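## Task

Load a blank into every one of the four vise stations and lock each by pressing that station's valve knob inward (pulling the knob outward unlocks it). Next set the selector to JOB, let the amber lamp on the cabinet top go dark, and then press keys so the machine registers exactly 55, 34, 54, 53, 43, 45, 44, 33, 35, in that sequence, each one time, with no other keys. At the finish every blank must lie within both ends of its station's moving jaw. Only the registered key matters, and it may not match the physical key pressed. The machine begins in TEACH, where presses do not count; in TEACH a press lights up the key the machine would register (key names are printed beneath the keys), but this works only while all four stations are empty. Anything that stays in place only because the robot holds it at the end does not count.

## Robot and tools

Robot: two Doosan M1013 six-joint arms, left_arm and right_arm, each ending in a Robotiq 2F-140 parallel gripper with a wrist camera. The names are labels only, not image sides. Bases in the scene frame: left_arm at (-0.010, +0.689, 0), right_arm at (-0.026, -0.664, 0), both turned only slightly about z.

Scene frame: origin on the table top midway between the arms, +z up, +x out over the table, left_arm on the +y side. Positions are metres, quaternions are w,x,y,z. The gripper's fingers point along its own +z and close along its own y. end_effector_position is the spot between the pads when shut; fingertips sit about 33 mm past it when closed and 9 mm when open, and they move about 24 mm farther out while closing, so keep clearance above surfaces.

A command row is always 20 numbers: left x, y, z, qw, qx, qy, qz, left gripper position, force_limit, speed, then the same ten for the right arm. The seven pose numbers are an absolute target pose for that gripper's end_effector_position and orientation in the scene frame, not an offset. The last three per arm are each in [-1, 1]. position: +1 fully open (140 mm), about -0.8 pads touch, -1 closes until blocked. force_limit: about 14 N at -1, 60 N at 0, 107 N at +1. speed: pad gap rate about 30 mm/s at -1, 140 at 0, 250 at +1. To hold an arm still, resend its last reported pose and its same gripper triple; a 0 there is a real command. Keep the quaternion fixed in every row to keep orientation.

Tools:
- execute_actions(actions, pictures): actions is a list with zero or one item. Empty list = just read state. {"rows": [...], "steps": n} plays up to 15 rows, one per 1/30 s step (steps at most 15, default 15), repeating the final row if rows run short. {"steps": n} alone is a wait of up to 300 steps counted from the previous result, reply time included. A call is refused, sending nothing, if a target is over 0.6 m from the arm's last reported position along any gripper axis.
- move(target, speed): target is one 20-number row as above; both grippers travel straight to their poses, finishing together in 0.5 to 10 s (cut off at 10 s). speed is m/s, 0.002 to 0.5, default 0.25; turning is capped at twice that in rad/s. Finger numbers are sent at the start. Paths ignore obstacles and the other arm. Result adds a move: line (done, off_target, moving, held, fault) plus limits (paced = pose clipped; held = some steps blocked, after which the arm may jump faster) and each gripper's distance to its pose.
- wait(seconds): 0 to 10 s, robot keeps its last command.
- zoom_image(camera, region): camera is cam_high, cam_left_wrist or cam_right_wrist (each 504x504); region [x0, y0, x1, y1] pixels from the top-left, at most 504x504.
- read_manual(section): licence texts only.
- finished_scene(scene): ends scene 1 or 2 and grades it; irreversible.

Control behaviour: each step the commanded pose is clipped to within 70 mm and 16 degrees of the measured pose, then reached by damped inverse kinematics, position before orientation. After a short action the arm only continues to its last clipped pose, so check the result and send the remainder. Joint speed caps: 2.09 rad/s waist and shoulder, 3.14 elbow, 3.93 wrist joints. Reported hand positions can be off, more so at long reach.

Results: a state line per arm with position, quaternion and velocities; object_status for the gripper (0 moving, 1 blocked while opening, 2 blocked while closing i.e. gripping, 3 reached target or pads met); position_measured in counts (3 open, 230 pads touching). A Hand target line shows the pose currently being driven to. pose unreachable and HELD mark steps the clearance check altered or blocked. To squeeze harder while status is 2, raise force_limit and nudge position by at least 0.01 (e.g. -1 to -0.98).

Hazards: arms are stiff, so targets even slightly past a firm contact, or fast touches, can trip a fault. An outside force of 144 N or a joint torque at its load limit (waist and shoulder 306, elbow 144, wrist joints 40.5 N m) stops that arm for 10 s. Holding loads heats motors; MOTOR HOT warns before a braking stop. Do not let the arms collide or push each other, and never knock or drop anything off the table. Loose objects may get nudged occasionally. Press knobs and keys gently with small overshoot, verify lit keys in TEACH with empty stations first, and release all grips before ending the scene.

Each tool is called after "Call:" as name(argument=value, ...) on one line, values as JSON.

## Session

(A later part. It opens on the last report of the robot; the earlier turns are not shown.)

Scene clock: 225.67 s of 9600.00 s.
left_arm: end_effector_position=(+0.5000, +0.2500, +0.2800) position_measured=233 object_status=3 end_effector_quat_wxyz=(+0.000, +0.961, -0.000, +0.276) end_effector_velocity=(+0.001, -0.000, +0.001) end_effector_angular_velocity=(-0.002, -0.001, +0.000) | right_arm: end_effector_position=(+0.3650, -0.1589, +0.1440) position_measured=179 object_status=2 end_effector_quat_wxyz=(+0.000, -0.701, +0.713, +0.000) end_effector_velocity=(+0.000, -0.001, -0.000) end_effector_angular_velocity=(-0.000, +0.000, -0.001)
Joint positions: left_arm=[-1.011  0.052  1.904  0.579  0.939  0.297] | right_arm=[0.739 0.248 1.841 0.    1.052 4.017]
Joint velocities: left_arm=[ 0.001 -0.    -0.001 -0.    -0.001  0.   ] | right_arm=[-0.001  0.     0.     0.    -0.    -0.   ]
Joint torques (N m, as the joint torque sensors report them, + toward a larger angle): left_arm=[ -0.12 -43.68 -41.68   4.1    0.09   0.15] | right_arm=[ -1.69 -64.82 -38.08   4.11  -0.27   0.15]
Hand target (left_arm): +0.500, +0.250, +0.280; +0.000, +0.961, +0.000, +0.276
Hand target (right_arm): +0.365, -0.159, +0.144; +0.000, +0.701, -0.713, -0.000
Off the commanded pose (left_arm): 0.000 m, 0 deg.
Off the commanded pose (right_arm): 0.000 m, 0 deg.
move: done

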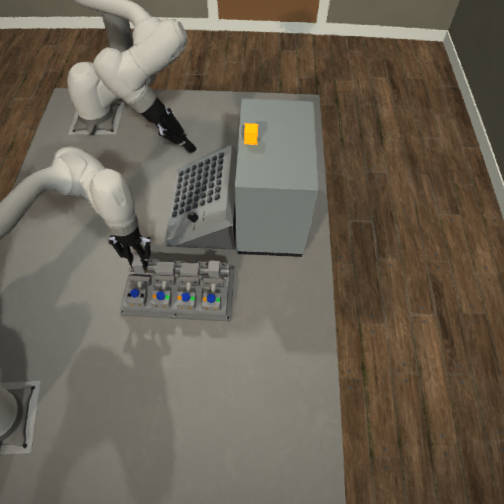

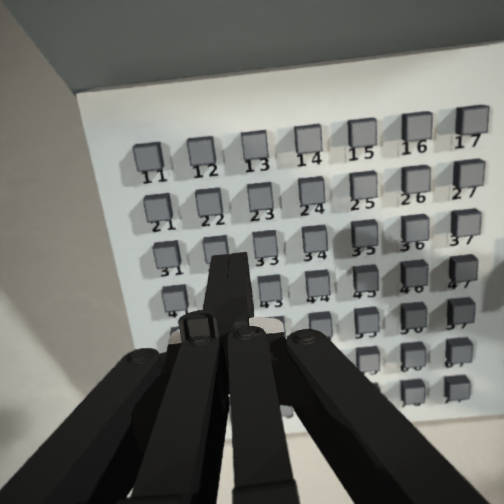

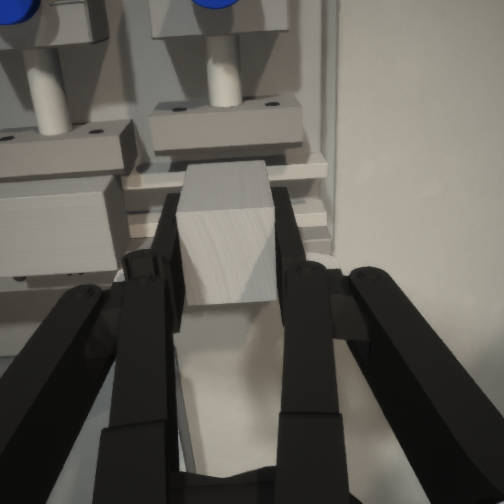

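Call:
move(target=[0.5,0.25,0.28,0,0.961,0,0.276,-1,0,0,0.365,-0.159,0.126,0,0.701,-0.713,0,-1,0,-0.5], speed=0.02)

Call:
move(target=[0.5,0.25,0.28,0,0.961,0,0.276,-1,0,0,0.365,-0.159,0.126,0,0.701,-0.713,0,-0.2,0,-0.5])

Call:
move(target=[0.5,0.25,0.28,0,0.961,0,0.276,-1,0,0,0.365,-0.159,0.2,0,0.701,-0.713,0,-0.2,0,-0.5], speed=0.15)

Call:
move(target=[0.5,0.25,0.28,0,0.961,0,0.276,-1,0,0,0.363,-0.257,0.163,0,0.701,-0.713,0,-1,0,0], speed=0.15)

Call:
move(target=[0.5,0.25,0.28,0,0.961,0,0.276,-1,0,0,0.363,-0.257,0.134,0,0.701,-0.713,0,-1,0,0], speed=0.025)

Call:
move(target=[0.475,0.038,0.215,0,0.961,0,0.276,-0.4,0,0,0.33,-0.42,0.25,0,0.701,-0.713,0,-1,0,0], speed=0.2)

Call:
move(target=[0.497,0.038,0.179,0,0.961,0,0.276,-0.4,0,0,0.33,-0.42,0.25,0,0.701,-0.713,0,-1,0,0], speed=0.06)

Scene clock: 243.23 s of 9600.00 s.
left_arm: end_effector_position=(+0.5000, +0.2500, +0.2800) position_measured=233 object_status=3 end_effector_quat_wxyz=(+0.000, +0.961, -0.000, +0.276) end_effector_velocity=(-0.001, +0.000, -0.001) end_effector_angular_velocity=(+0.000, +0.001, -0.000) | right_arm: end_effector_position=(+0.3650, -0.1590, +0.1260) position_measured=179 object_status=2 end_effector_quat_wxyz=(-0.000, -0.701, +0.713, +0.000) end_effector_velocity=(+0.000, -0.000, -0.001) end_effector_angular_velocity=(-0.001, +0.000, -0.000)
Joint positions: left_arm=[-1.011  0.052  1.904  0.579  0.939  0.297] | right_arm=[0.739 0.263 1.858 0.    1.02  4.017]
Joint velocities: left_arm=[-0.001 -0.     0.001 -0.001 -0.    -0.   ] | right_arm=[-0.001  0.001  0.    -0.    -0.001 -0.   ]
Joint torques (N m, as the joint torque sensors report them, + toward a larger angle): left_arm=[  1.   -44.13 -42.05   4.09   0.11   0.08] | right_arm=[ -2.99 -64.8  -36.05   4.06  -0.37   0.  ]
Hand target (left_arm): +0.500, +0.250, +0.280; +0.000, +0.961, -0.000, +0.276
Hand target (right_arm): +0.365, -0.159, +0.126; +0.000, +0.701, -0.713, -0.000
Off the commanded pose (left_arm): 0.000 m, 0 deg.
Off the commanded pose (right_arm): 0.000 m, 0 deg.
After step 90, 13.43 s passed at rest.
move: done

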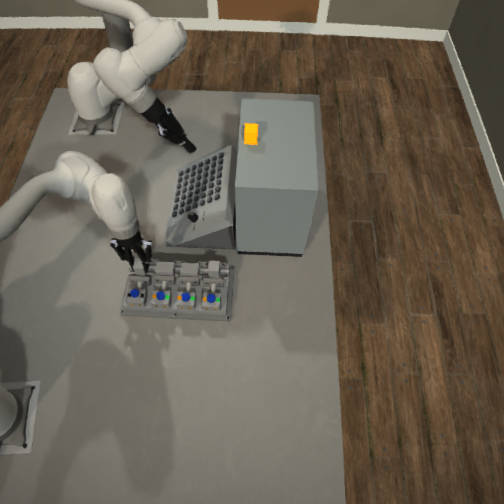

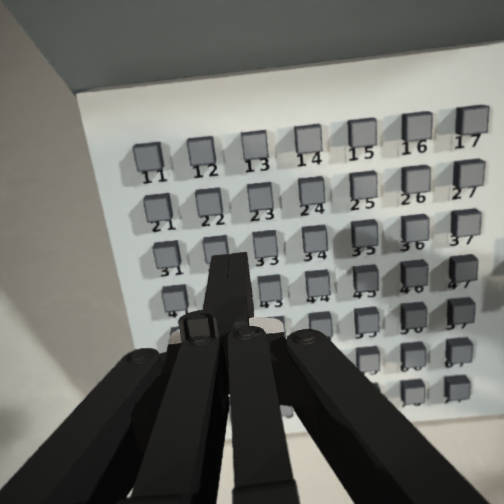

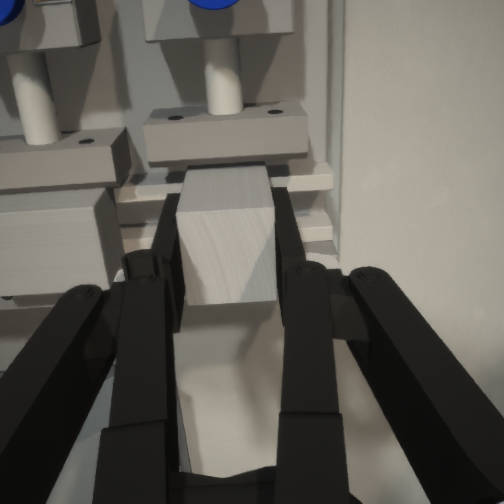

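Scene clock: 243.93 s of 9600.00 s.
left_arm: end_effector_position=(+0.5000, +0.2500, +0.2800) position_measured=233 object_status=3 end_effector_quat_wxyz=(-0.000, +0.961, -0.000, +0.276) end_effector_velocity=(-0.001, -0.001, +0.001) end_effector_angular_velocity=(-0.001, +0.000, -0.001) | right_arm: end_effector_position=(+0.3650, -0.1590, +0.1260) position_measured=154 object_status=3 end_effector_quat_wxyz=(-0.000, -0.701, +0.713, -0.000) end_effector_velocity=(+0.001, -0.001, -0.000) end_effector_angular_velocity=(-0.000, -0.000, -0.001)
Joint positions: left_arm=[-1.011  0.052  1.904  0.579  0.939  0.297] | right_arm=[ 0.739  0.263  1.858 -0.     1.02   4.017]
Joint velocities: left_arm=[-0.001 -0.001 -0.    -0.001  0.     0.   ] | right_arm=[-0.001  0.     0.    -0.    -0.     0.   ]
Joint torques (N m, as the joint torque sensors report them, + toward a larger angle): left_arm=[  0.62 -43.81 -41.97   4.07   0.19   0.2 ] | right_arm=[ -0.68 -64.02 -35.46   4.07  -0.34   0.23]
Hand target (left_arm): +0.500, +0.250, +0.280; +0.000, +0.961, -0.000, +0.276
Hand target (right_arm): +0.365, -0.159, +0.126; +0.000, +0.701, -0.713, +0.000
Off the commanded pose (left_arm): 0.000 m, 0 deg.
Off the commanded pose (right_arm): 0.000 m, 0 deg.
move: done

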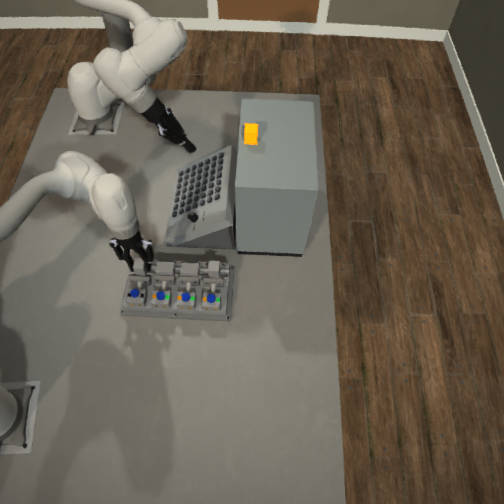

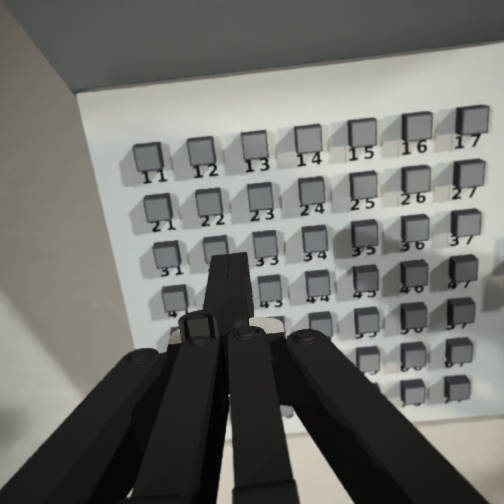

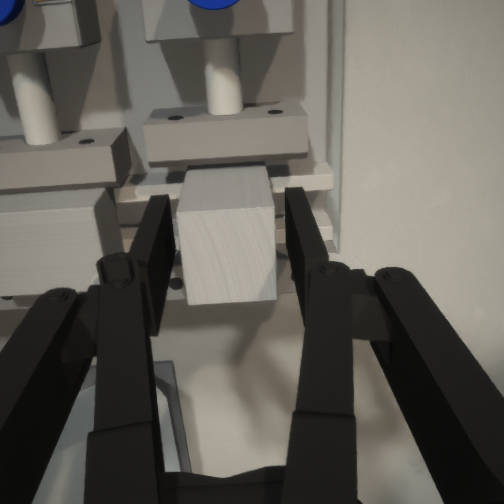

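Scene clock: 244.77 s of 9600.00 s.
left_arm: end_effector_position=(+0.5000, +0.2500, +0.2800) position_measured=233 object_status=3 end_effector_quat_wxyz=(-0.000, +0.961, -0.000, +0.276) end_effector_velocity=(-0.001, -0.001, -0.001) end_effector_angular_velocity=(-0.001, +0.001, -0.001) | right_arm: end_effector_position=(+0.3650, -0.1591, +0.2000) position_measured=154 object_status=3 end_effector_quat_wxyz=(-0.000, -0.701, +0.713, -0.000) end_effector_velocity=(+0.001, +0.000, +0.002) end_effector_angular_velocity=(+0.001, -0.001, -0.001)
Joint positions: left_arm=[-1.011  0.052  1.904  0.579  0.939  0.297] | right_arm=[ 0.739  0.206  1.783 -0.     1.153  4.017]
Joint velocities: left_arm=[-0.001  0.001  0.    -0.002 -0.001  0.   ] | right_arm=[-0.001 -0.001 -0.002 -0.     0.001 -0.   ]
Joint torques (N m, as the joint torque sensors report them, + toward a larger angle): left_arm=[  0.58 -44.13 -42.18   4.03   0.17   0.17] | right_arm=[ -2.08 -61.8  -37.82   4.45  -0.1    0.  ]
Hand target (left_arm): +0.500, +0.250, +0.280; -0.000, +0.961, +0.000, +0.276
Hand target (right_arm): +0.365, -0.159, +0.200; -0.000, +0.701, -0.713, +0.000
Off the commanded pose (left_arm): 0.000 m, 0 deg.
Off the commanded pose (right_arm): 0.000 m, 0 deg.
move: done

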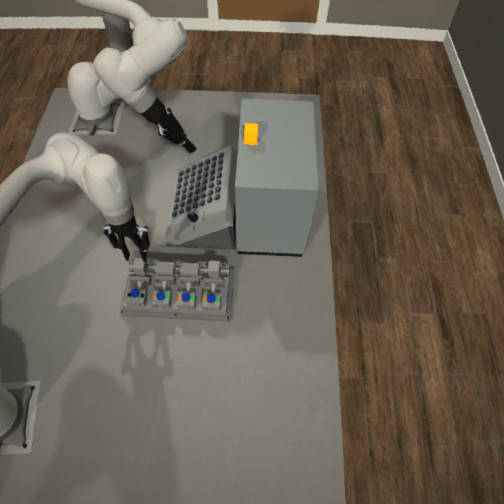

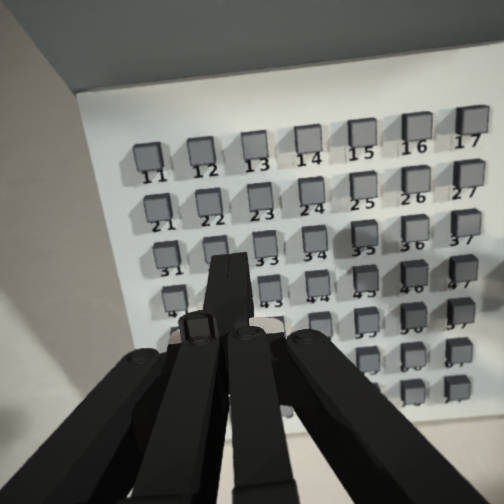

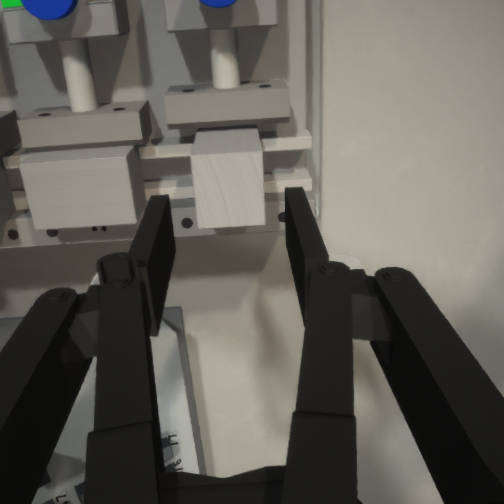

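Scene clock: 245.80 s of 9600.00 s.
left_arm: end_effector_position=(+0.5000, +0.2500, +0.2800) position_measured=233 object_status=3 end_effector_quat_wxyz=(-0.000, +0.961, -0.000, +0.276) end_effector_velocity=(+0.001, -0.000, +0.002) end_effector_angular_velocity=(-0.001, -0.004, -0.001) | right_arm: end_effector_position=(+0.3628, -0.2569, +0.1630) position_measured=233 object_status=3 end_effector_quat_wxyz=(-0.000, -0.701, +0.713, +0.000) end_effector_velocity=(-0.001, -0.001, -0.001) end_effector_angular_velocity=(-0.001, +0.002, -0.000)
Joint positions: left_arm=[-1.011  0.052  1.904  0.579  0.939  0.297] | right_arm=[0.628 0.119 1.961 0.    1.061 3.906]
Joint velocities: left_arm=[-0.    -0.001 -0.002  0.003  0.001 -0.   ] | right_arm=[-0.001 -0.     0.002  0.    -0.    -0.001]
Joint torques (N m, as the joint torque sensors report them, + toward a larger angle): left_arm=[  0.45 -44.48 -42.09   3.99   0.1    0.14] | right_arm=[ -1.18 -49.64 -36.7    4.16  -0.28   0.34]
Hand target (left_arm): +0.500, +0.250, +0.280; -0.000, +0.961, +0.000, +0.276
Hand target (right_arm): +0.363, -0.257, +0.163; +0.000, +0.701, -0.713, -0.000
Off the commanded pose (left_arm): 0.000 m, 0 deg.
Off the commanded pose (right_arm): 0.000 m, 0 deg.
move: done

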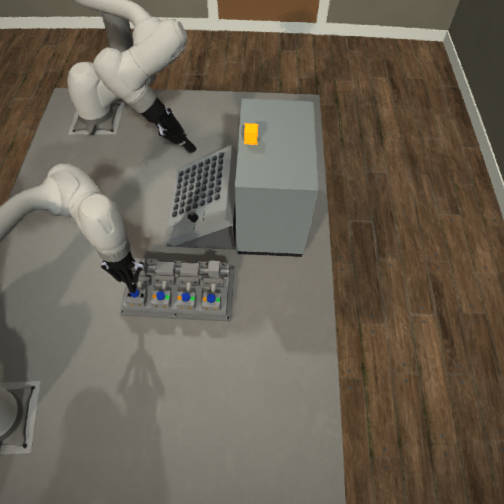

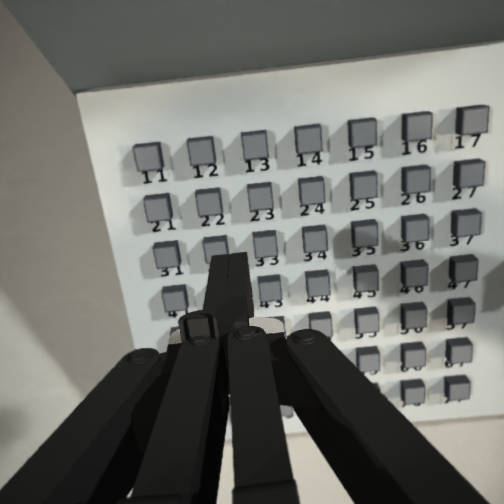

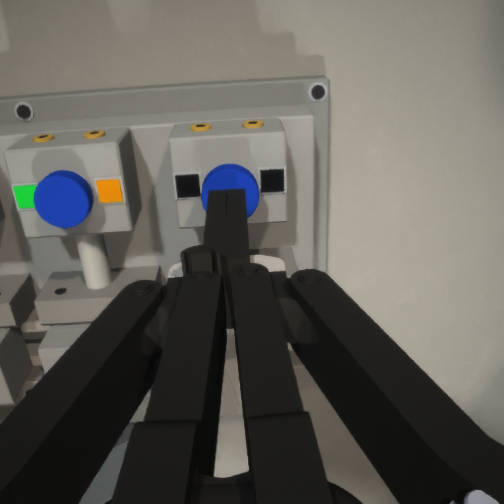

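Scene clock: 247.20 s of 9600.00 s.
left_arm: end_effector_position=(+0.5000, +0.2500, +0.2800) position_measured=233 object_status=3 end_effector_quat_wxyz=(-0.000, +0.961, -0.000, +0.276) end_effector_velocity=(-0.000, +0.000, +0.001) end_effector_angular_velocity=(-0.003, -0.001, -0.000) | right_arm: end_effector_position=(+0.3630, -0.2570, +0.1340) position_measured=233 object_status=3 end_effector_quat_wxyz=(-0.000, -0.701, +0.713, +0.000) end_effector_velocity=(-0.001, +0.000, -0.001) end_effector_angular_velocity=(-0.001, +0.001, +0.001)
Joint positions: left_arm=[-1.011  0.052  1.904  0.579  0.939  0.297] | right_arm=[0.628 0.146 1.99  0.    1.006 3.906]
Joint velocities: left_arm=[-0.    -0.003  0.001 -0.    -0.001 -0.001] | right_arm=[ 0.001  0.     0.001  0.    -0.001  0.   ]
Joint torques (N m, as the joint torque sensors report them, + toward a larger angle): left_arm=[  0.44 -44.01 -41.94   4.04   0.15   0.21] | right_arm=[ -2.66 -48.11 -33.63   3.37  -0.84   0.05]
Hand target (left_arm): +0.500, +0.250, +0.280; -0.000, +0.961, +0.000, +0.276
Hand target (right_arm): +0.363, -0.257, +0.134; -0.000, +0.701, -0.713, -0.000
Off the commanded pose (left_arm): 0.000 m, 0 deg.
Off the commanded pose (right_arm): 0.000 m, 0 deg.
move: done

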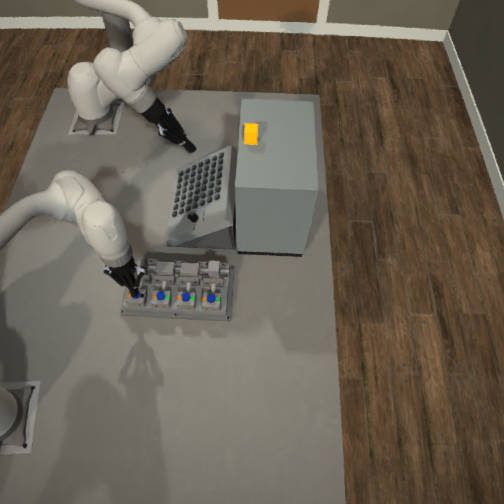

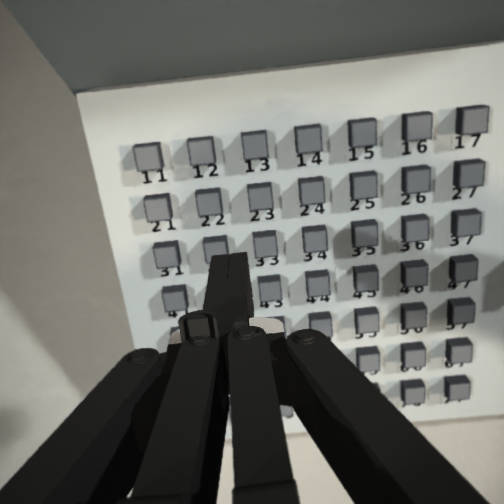

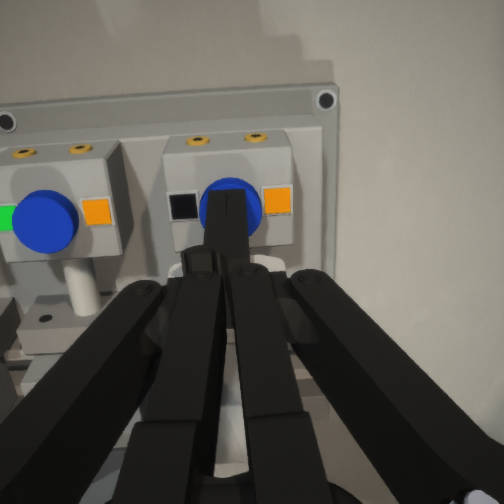

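Scene clock: 248.70 s of 9600.00 s.
left_arm: end_effector_position=(+0.4746, +0.0380, +0.2148) position_measured=179 object_status=3 end_effector_quat_wxyz=(+0.000, +0.961, +0.000, +0.276) end_effector_velocity=(-0.001, -0.000, -0.002) end_effector_angular_velocity=(+0.002, +0.002, -0.000) | right_arm: end_effector_position=(+0.3295, -0.4201, +0.2498) position_measured=233 object_status=3 end_effector_quat_wxyz=(-0.000, -0.701, +0.713, -0.000) end_effector_velocity=(-0.000, -0.000, +0.000) end_effector_angular_velocity=(+0.000, +0.001, +0.000)
Joint positions: left_arm=[-1.204  0.352  1.659  0.624  0.994  0.082] | right_arm=[ 0.403 -0.16   2.063 -0.     1.239  3.681]
Joint velocities: left_arm=[-0.001  0.002  0.001 -0.001  0.    -0.   ] | right_arm=[-0.    -0.     0.     0.001  0.    -0.001]
Joint torques (N m, as the joint torque sensors report them, + toward a larger angle): left_arm=[  0.04 -72.28 -41.23   3.91   0.52   0.13] | right_arm=[ -0.44 -24.93 -39.49   4.51  -0.34   0.11]
Hand target (left_arm): +0.475, +0.038, +0.215; +0.000, +0.961, -0.000, +0.276
Hand target (right_arm): +0.330, -0.420, +0.250; +0.000, +0.701, -0.713, +0.000
Off the commanded pose (left_arm): 0.000 m, 0 deg.
Off the commanded pose (right_arm): 0.001 m, 0 deg.
move: done

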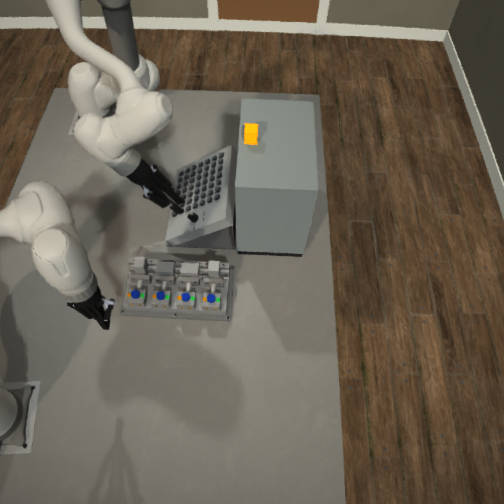

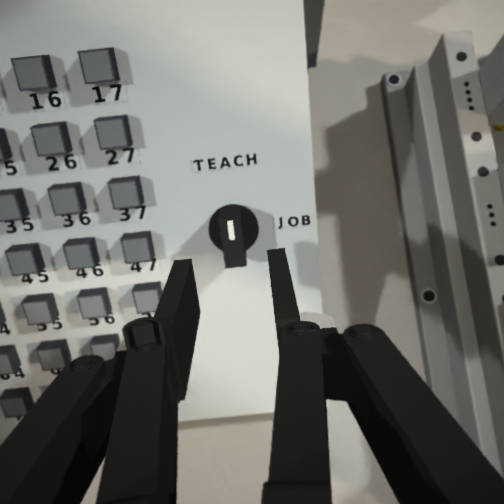

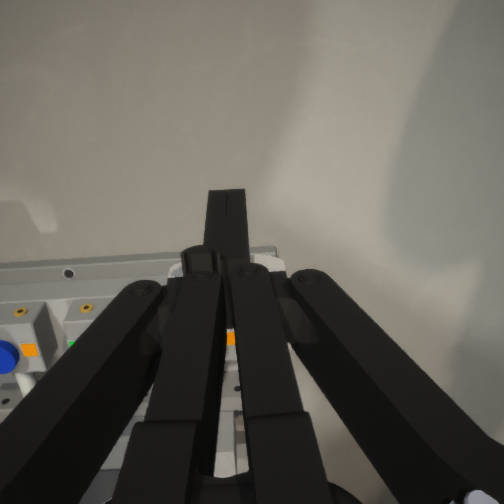

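Scene clock: 249.70 s of 9600.00 s.
left_arm: end_effector_position=(+0.4970, +0.0380, +0.1790) position_measured=179 object_status=3 end_effector_quat_wxyz=(+0.000, +0.961, -0.000, +0.276) end_effector_velocity=(-0.000, -0.001, +0.001) end_effector_angular_velocity=(-0.002, -0.000, -0.001) | right_arm: end_effector_position=(+0.3300, -0.4200, +0.2500) position_measured=233 object_status=3 end_effector_quat_wxyz=(-0.000, -0.701, +0.713, +0.000) end_effector_velocity=(+0.000, +0.000, +0.000) end_effector_angular_velocity=(+0.000, -0.001, +0.000)
Joint positions: left_arm=[-1.175  0.392  1.672  0.645  0.936  0.068] | right_arm=[ 0.402 -0.159  2.062 -0.     1.239  3.68 ]
Joint velocities: left_arm=[-0.    -0.001 -0.    -0.    -0.002 -0.   ] | right_arm=[ 0.    -0.    -0.001  0.     0.     0.   ]
Joint torques (N m, as the joint torque sensors report them, + toward a larger angle): left_arm=[  0.37 -75.05 -40.26   3.8    0.49   0.14] | right_arm=[ -1.99 -23.84 -39.14   4.4   -0.1    0.25]
Hand target (left_arm): +0.497, +0.038, +0.179; +0.000, +0.961, -0.000, +0.276
Hand target (right_arm): +0.330, -0.420, +0.250; +0.000, +0.701, -0.713, -0.000
Off the commanded pose (left_arm): 0.000 m, 0 deg.
Off the commanded pose (right_arm): 0.000 m, 0 deg.
move: done

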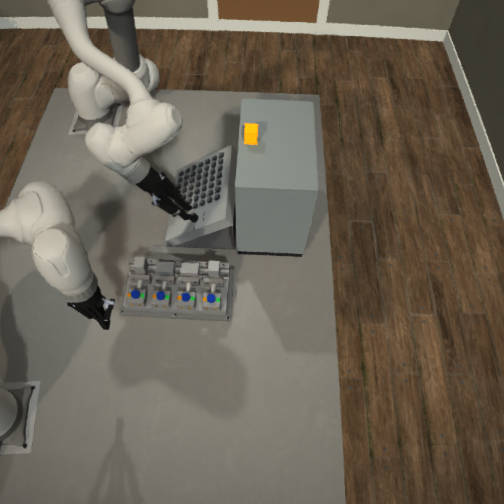

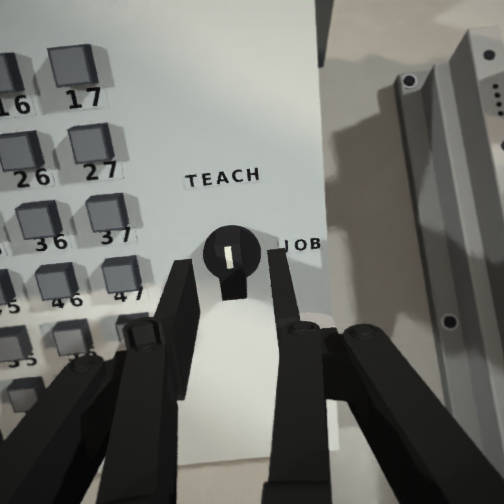

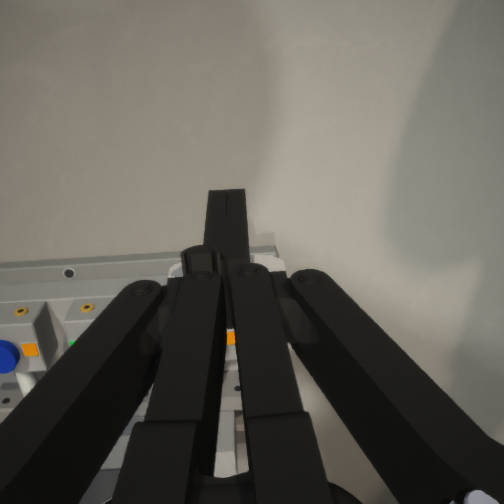

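Call:
move(target=[0.508,0.038,0.1615,0,0.961,0,0.276,-0.55,0,0,0.33,-0.42,0.25,0,0.701,-0.713,0,-1,0,0], speed=0.03)

Call:
move(target=[0.508,0.038,0.1615,-0.195,0.6795,-0.6795,0.195,-0.6,0,0,0.33,-0.42,0.25,0,0.701,-0.713,0,-1,0,0], speed=0.3)

Call:
move(target=[0.487,0.038,0.1955,-0.195,0.6795,-0.6795,0.195,-0.5,0,0,0.33,-0.42,0.25,0,0.701,-0.713,0,-1,0,0], speed=0.1)

Call:
move(target=[0.497,0.131,0.179,0,0.961,0,0.276,-1,0,0,0.33,-0.42,0.25,0,0.701,-0.713,0,-1,0,0], speed=0.4)

Call:
move(target=[0.507,0.131,0.163,0,0.961,0,0.276,-1,0,0,0.33,-0.42,0.25,0,0.701,-0.713,0,-1,0,0], speed=0.05)

Scene clock: 263.17 s of 9600.00 s.
left_arm: end_effector_position=(+0.5080, +0.0380, +0.1615) position_measured=199 object_status=3 end_effector_quat_wxyz=(+0.000, +0.961, -0.000, +0.276) end_effector_velocity=(-0.000, +0.000, -0.000) end_effector_angular_velocity=(+0.001, -0.001, -0.001) | right_arm: end_effector_position=(+0.3300, -0.4200, +0.2500) position_measured=233 object_status=3 end_effector_quat_wxyz=(+0.000, -0.701, +0.713, +0.000) end_effector_velocity=(+0.000, +0.000, +0.000) end_effector_angular_velocity=(+0.000, -0.000, +0.001)
Joint positions: left_arm=[-1.162  0.413  1.676  0.656  0.909  0.061] | right_arm=[ 0.402 -0.159  2.062  0.     1.239  3.68 ]
Joint velocities: left_arm=[ 0.    -0.     0.001  0.001 -0.001 -0.   ] | right_arm=[ 0.001  0.    -0.001  0.    -0.    -0.   ]
Joint torques (N m, as the joint torque sensors report them, + toward a larger angle): left_arm=[  1.2  -76.67 -40.15   3.74   0.43   0.11] | right_arm=[ -0.94 -24.47 -39.56   4.34  -0.17  -0.05]
Hand target (left_arm): +0.508, +0.038, +0.161; +0.000, +0.961, -0.000, +0.276
Hand target (right_arm): +0.330, -0.420, +0.250; +0.000, +0.701, -0.713, +0.000
Off the commanded pose (left_arm): 0.000 m, 0 deg.
Off the commanded pose (right_arm): 0.000 m, 0 deg.
After step 90, 9.53 s passed at rest.
move: done

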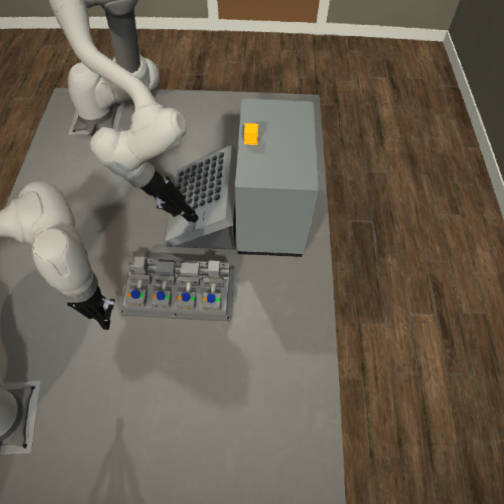

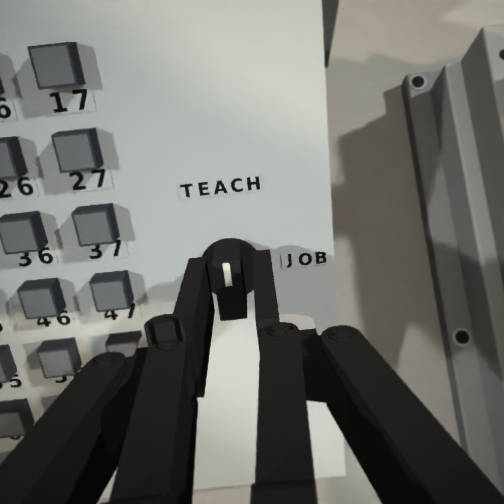

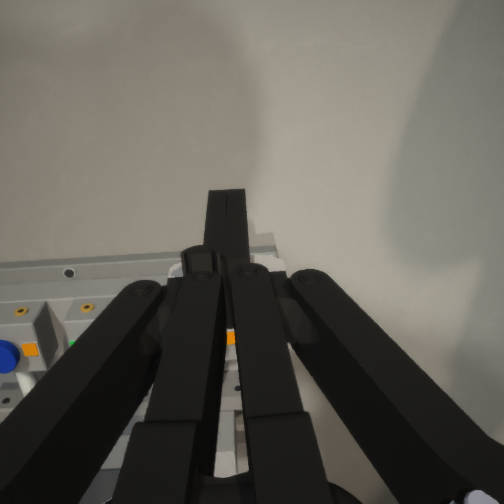

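Scene clock: 266.20 s of 9600.00 s.
left_arm: end_effector_position=(+0.5080, +0.0380, +0.1615) position_measured=205 object_status=3 end_effector_quat_wxyz=(-0.195, +0.680, -0.680, +0.195) end_effector_velocity=(-0.001, -0.000, -0.001) end_effector_angular_velocity=(+0.002, +0.002, -0.001) | right_arm: end_effector_position=(+0.3300, -0.4200, +0.2500) position_measured=233 object_status=3 end_effector_quat_wxyz=(+0.000, -0.701, +0.713, -0.000) end_effector_velocity=(-0.000, +0.001, +0.000) end_effector_angular_velocity=(-0.000, -0.000, +0.001)
Joint positions: left_arm=[-1.161  0.413  1.676  0.655  0.909  1.632] | right_arm=[ 0.402 -0.159  2.062 -0.     1.239  3.68 ]
Joint velocities: left_arm=[-0.001  0.001 -0.001 -0.002  0.001  0.003] | right_arm=[ 0.001  0.001 -0.001 -0.     0.     0.   ]
Joint torques (N m, as the joint torque sensors report them, + toward a larger angle): left_arm=[  0.88 -76.91 -39.93   3.78   0.48   0.19] | right_arm=[ -1.62 -24.79 -39.22   4.53  -0.22   0.32]
Hand target (left_arm): +0.508, +0.038, +0.161; -0.195, +0.680, -0.680, +0.195
Hand target (right_arm): +0.330, -0.420, +0.250; -0.000, +0.701, -0.713, -0.000
Off the commanded pose (left_arm): 0.000 m, 0 deg.
Off the commanded pose (right_arm): 0.000 m, 0 deg.
move: done

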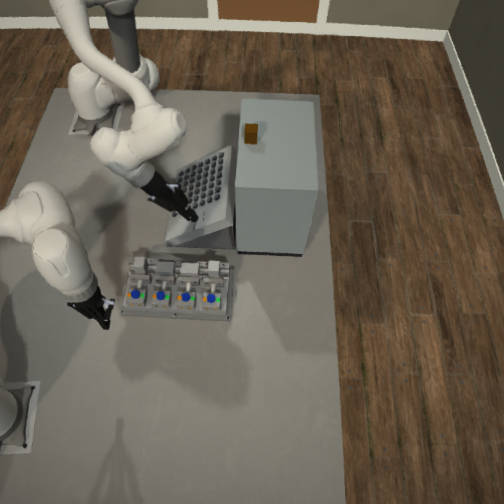

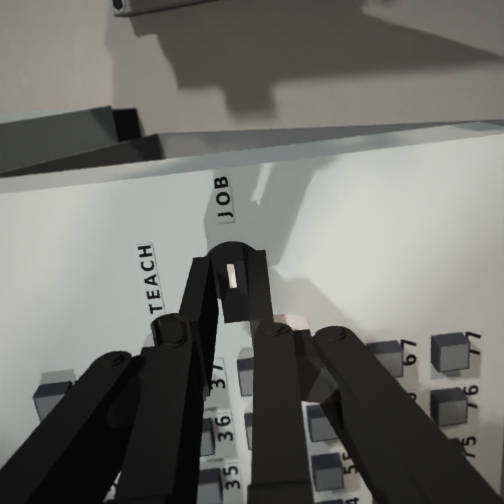

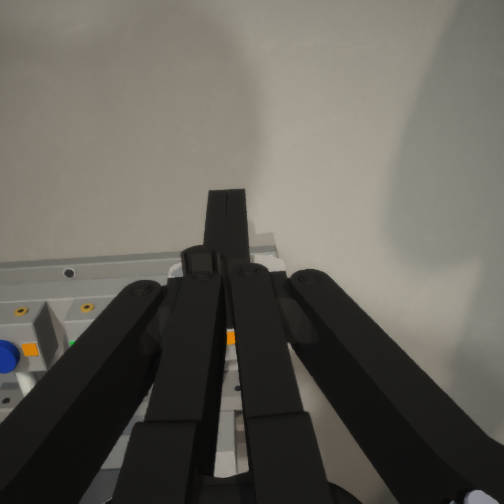

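Scene clock: 266.97 s of 9600.00 s.
left_arm: end_effector_position=(+0.4870, +0.0380, +0.1955) position_measured=192 object_status=3 end_effector_quat_wxyz=(-0.195, +0.680, -0.680, +0.195) end_effector_velocity=(+0.000, -0.000, +0.001) end_effector_angular_velocity=(-0.001, +0.001, +0.001) | right_arm: end_effector_position=(+0.3300, -0.4200, +0.2500) position_measured=233 object_status=3 end_effector_quat_wxyz=(+0.000, -0.701, +0.713, -0.000) end_effector_velocity=(-0.000, -0.000, -0.001) end_effector_angular_velocity=(-0.000, +0.001, +0.000)
Joint positions: left_arm=[-1.188  0.373  1.666  0.634  0.963  1.646] | right_arm=[ 0.402 -0.159  2.062 -0.     1.239  3.68 ]
Joint velocities: left_arm=[ 0.    -0.    -0.001 -0.001  0.     0.   ] | right_arm=[ 0.    -0.     0.001 -0.    -0.     0.   ]
Joint torques (N m, as the joint torque sensors report them, + toward a larger angle): left_arm=[  0.63 -73.39 -40.58   3.84   0.55   0.26] | right_arm=[ -1.19 -25.11 -39.67   4.56  -0.08   0.28]
Hand target (left_arm): +0.487, +0.038, +0.196; -0.195, +0.680, -0.680, +0.195
Hand target (right_arm): +0.330, -0.420, +0.250; -0.000, +0.701, -0.713, -0.000
Off the commanded pose (left_arm): 0.000 m, 0 deg.
Off the commanded pose (right_arm): 0.000 m, 0 deg.
move: done

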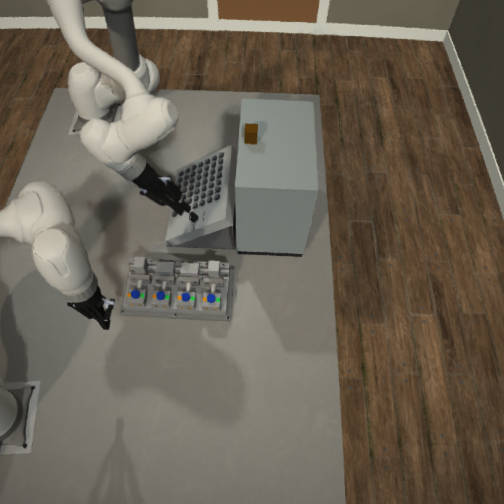

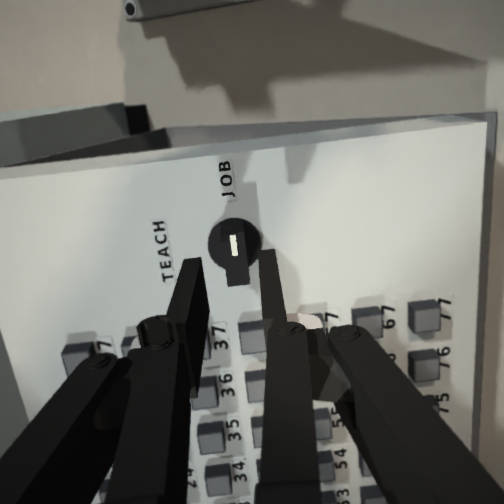

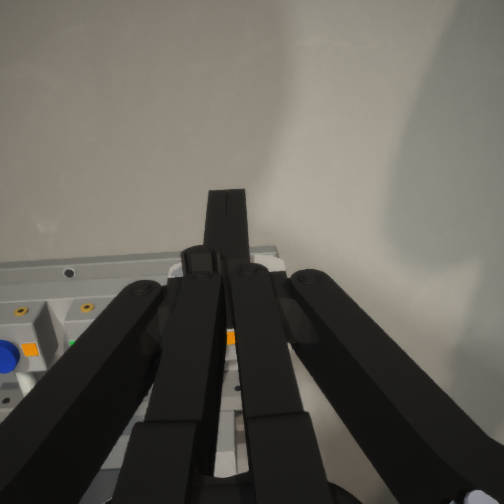

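Scene clock: 269.37 s of 9600.00 s.
left_arm: end_effector_position=(+0.4972, +0.1310, +0.1791) position_measured=233 object_status=3 end_effector_quat_wxyz=(-0.000, +0.961, -0.000, +0.276) end_effector_velocity=(+0.001, +0.001, -0.000) end_effector_angular_velocity=(+0.000, -0.000, +0.003) | right_arm: end_effector_position=(+0.3300, -0.4200, +0.2500) position_measured=233 object_status=3 end_effector_quat_wxyz=(+0.000, -0.701, +0.713, +0.000) end_effector_velocity=(+0.000, -0.000, +0.000) end_effector_angular_velocity=(+0.000, -0.000, -0.001)
Joint positions: left_arm=[-1.116  0.276  1.837  0.665  0.866  0.083] | right_arm=[ 0.402 -0.159  2.062  0.     1.239  3.68 ]
Joint velocities: left_arm=[ 0.001  0.     0.     0.001  0.001 -0.003] | right_arm=[-0.  0. -0. -0.  0.  0.]
Joint torques (N m, as the joint torque sensors report them, + toward a larger angle): left_arm=[  2.11 -62.83 -39.38   3.46   0.43   0.07] | right_arm=[ -2.7  -24.99 -39.67   4.42  -0.32   0.17]
Hand target (left_arm): +0.497, +0.131, +0.179; -0.000, +0.961, -0.000, +0.276
Hand target (right_arm): +0.330, -0.420, +0.250; -0.000, +0.701, -0.713, -0.000
Off the commanded pose (left_arm): 0.000 m, 0 deg.
Off the commanded pose (right_arm): 0.000 m, 0 deg.
move: done

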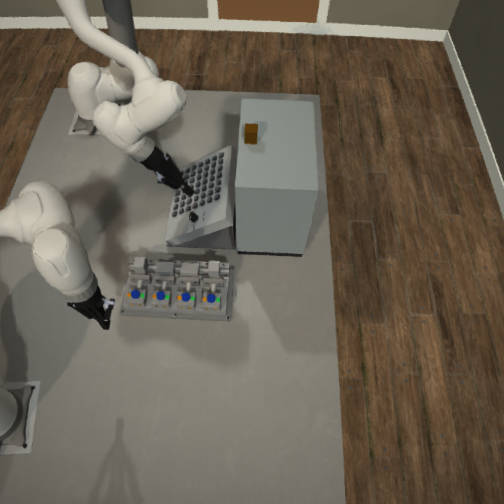

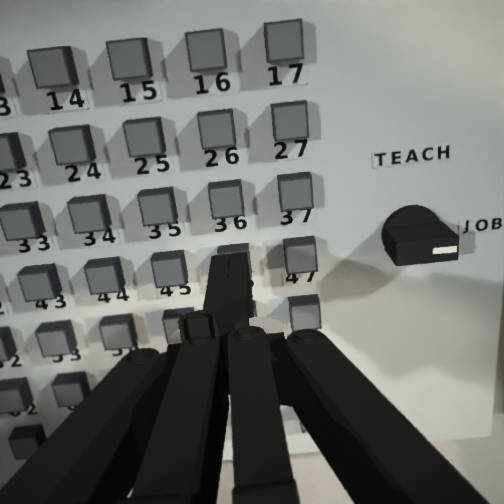

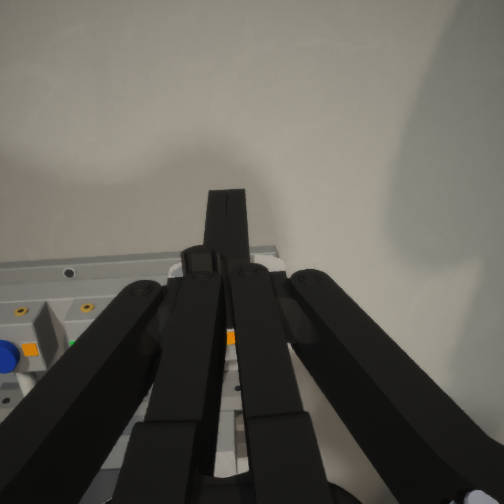

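Scene clock: 270.10 s of 9600.00 s.
left_arm: end_effector_position=(+0.5070, +0.1310, +0.1630) position_measured=233 object_status=3 end_effector_quat_wxyz=(+0.000, +0.961, -0.000, +0.276) end_effector_velocity=(+0.000, -0.000, +0.001) end_effector_angular_velocity=(-0.000, -0.002, -0.001) | right_arm: end_effector_position=(+0.3300, -0.4200, +0.2500) position_measured=233 object_status=3 end_effector_quat_wxyz=(+0.000, -0.701, +0.713, -0.000) end_effector_velocity=(+0.000, +0.000, +0.000) end_effector_angular_velocity=(+0.000, -0.000, +0.000)
Joint positions: left_arm=[-1.103  0.297  1.841  0.678  0.839  0.073] | right_arm=[ 0.402 -0.159  2.062  0.     1.239  3.68 ]
Joint velocities: left_arm=[-0.    -0.001 -0.     0.002  0.    -0.   ] | right_arm=[ 0.     0.    -0.001  0.    -0.    -0.   ]
Joint torques (N m, as the joint torque sensors report them, + toward a larger angle): left_arm=[  1.28 -64.51 -39.02   3.29   0.55   0.11] | right_arm=[ -1.97 -25.02 -39.62   4.43  -0.01   0.32]
Hand target (left_arm): +0.507, +0.131, +0.163; +0.000, +0.961, -0.000, +0.276
Hand target (right_arm): +0.330, -0.420, +0.250; -0.000, +0.701, -0.713, -0.000
Off the commanded pose (left_arm): 0.000 m, 0 deg.
Off the commanded pose (right_arm): 0.000 m, 0 deg.
move: done

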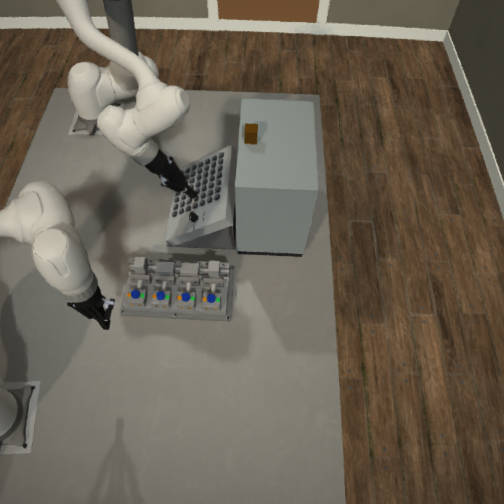

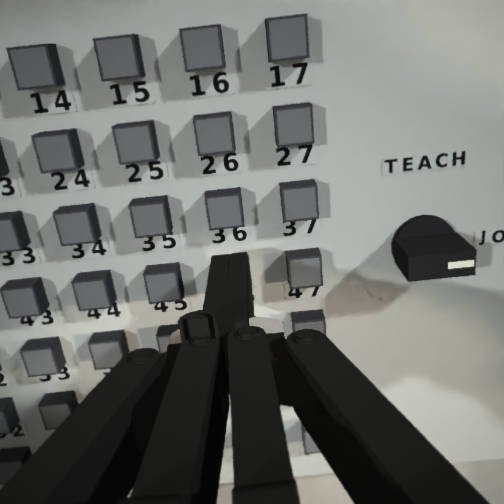

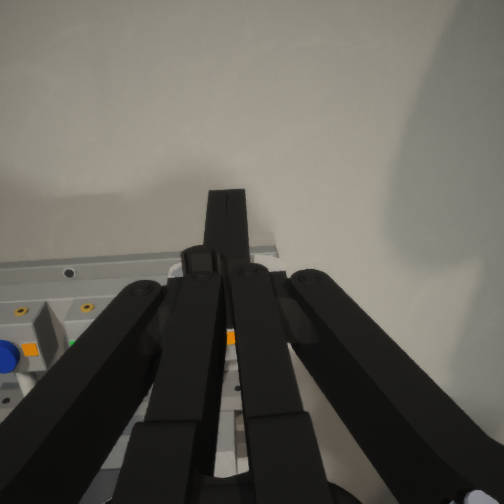

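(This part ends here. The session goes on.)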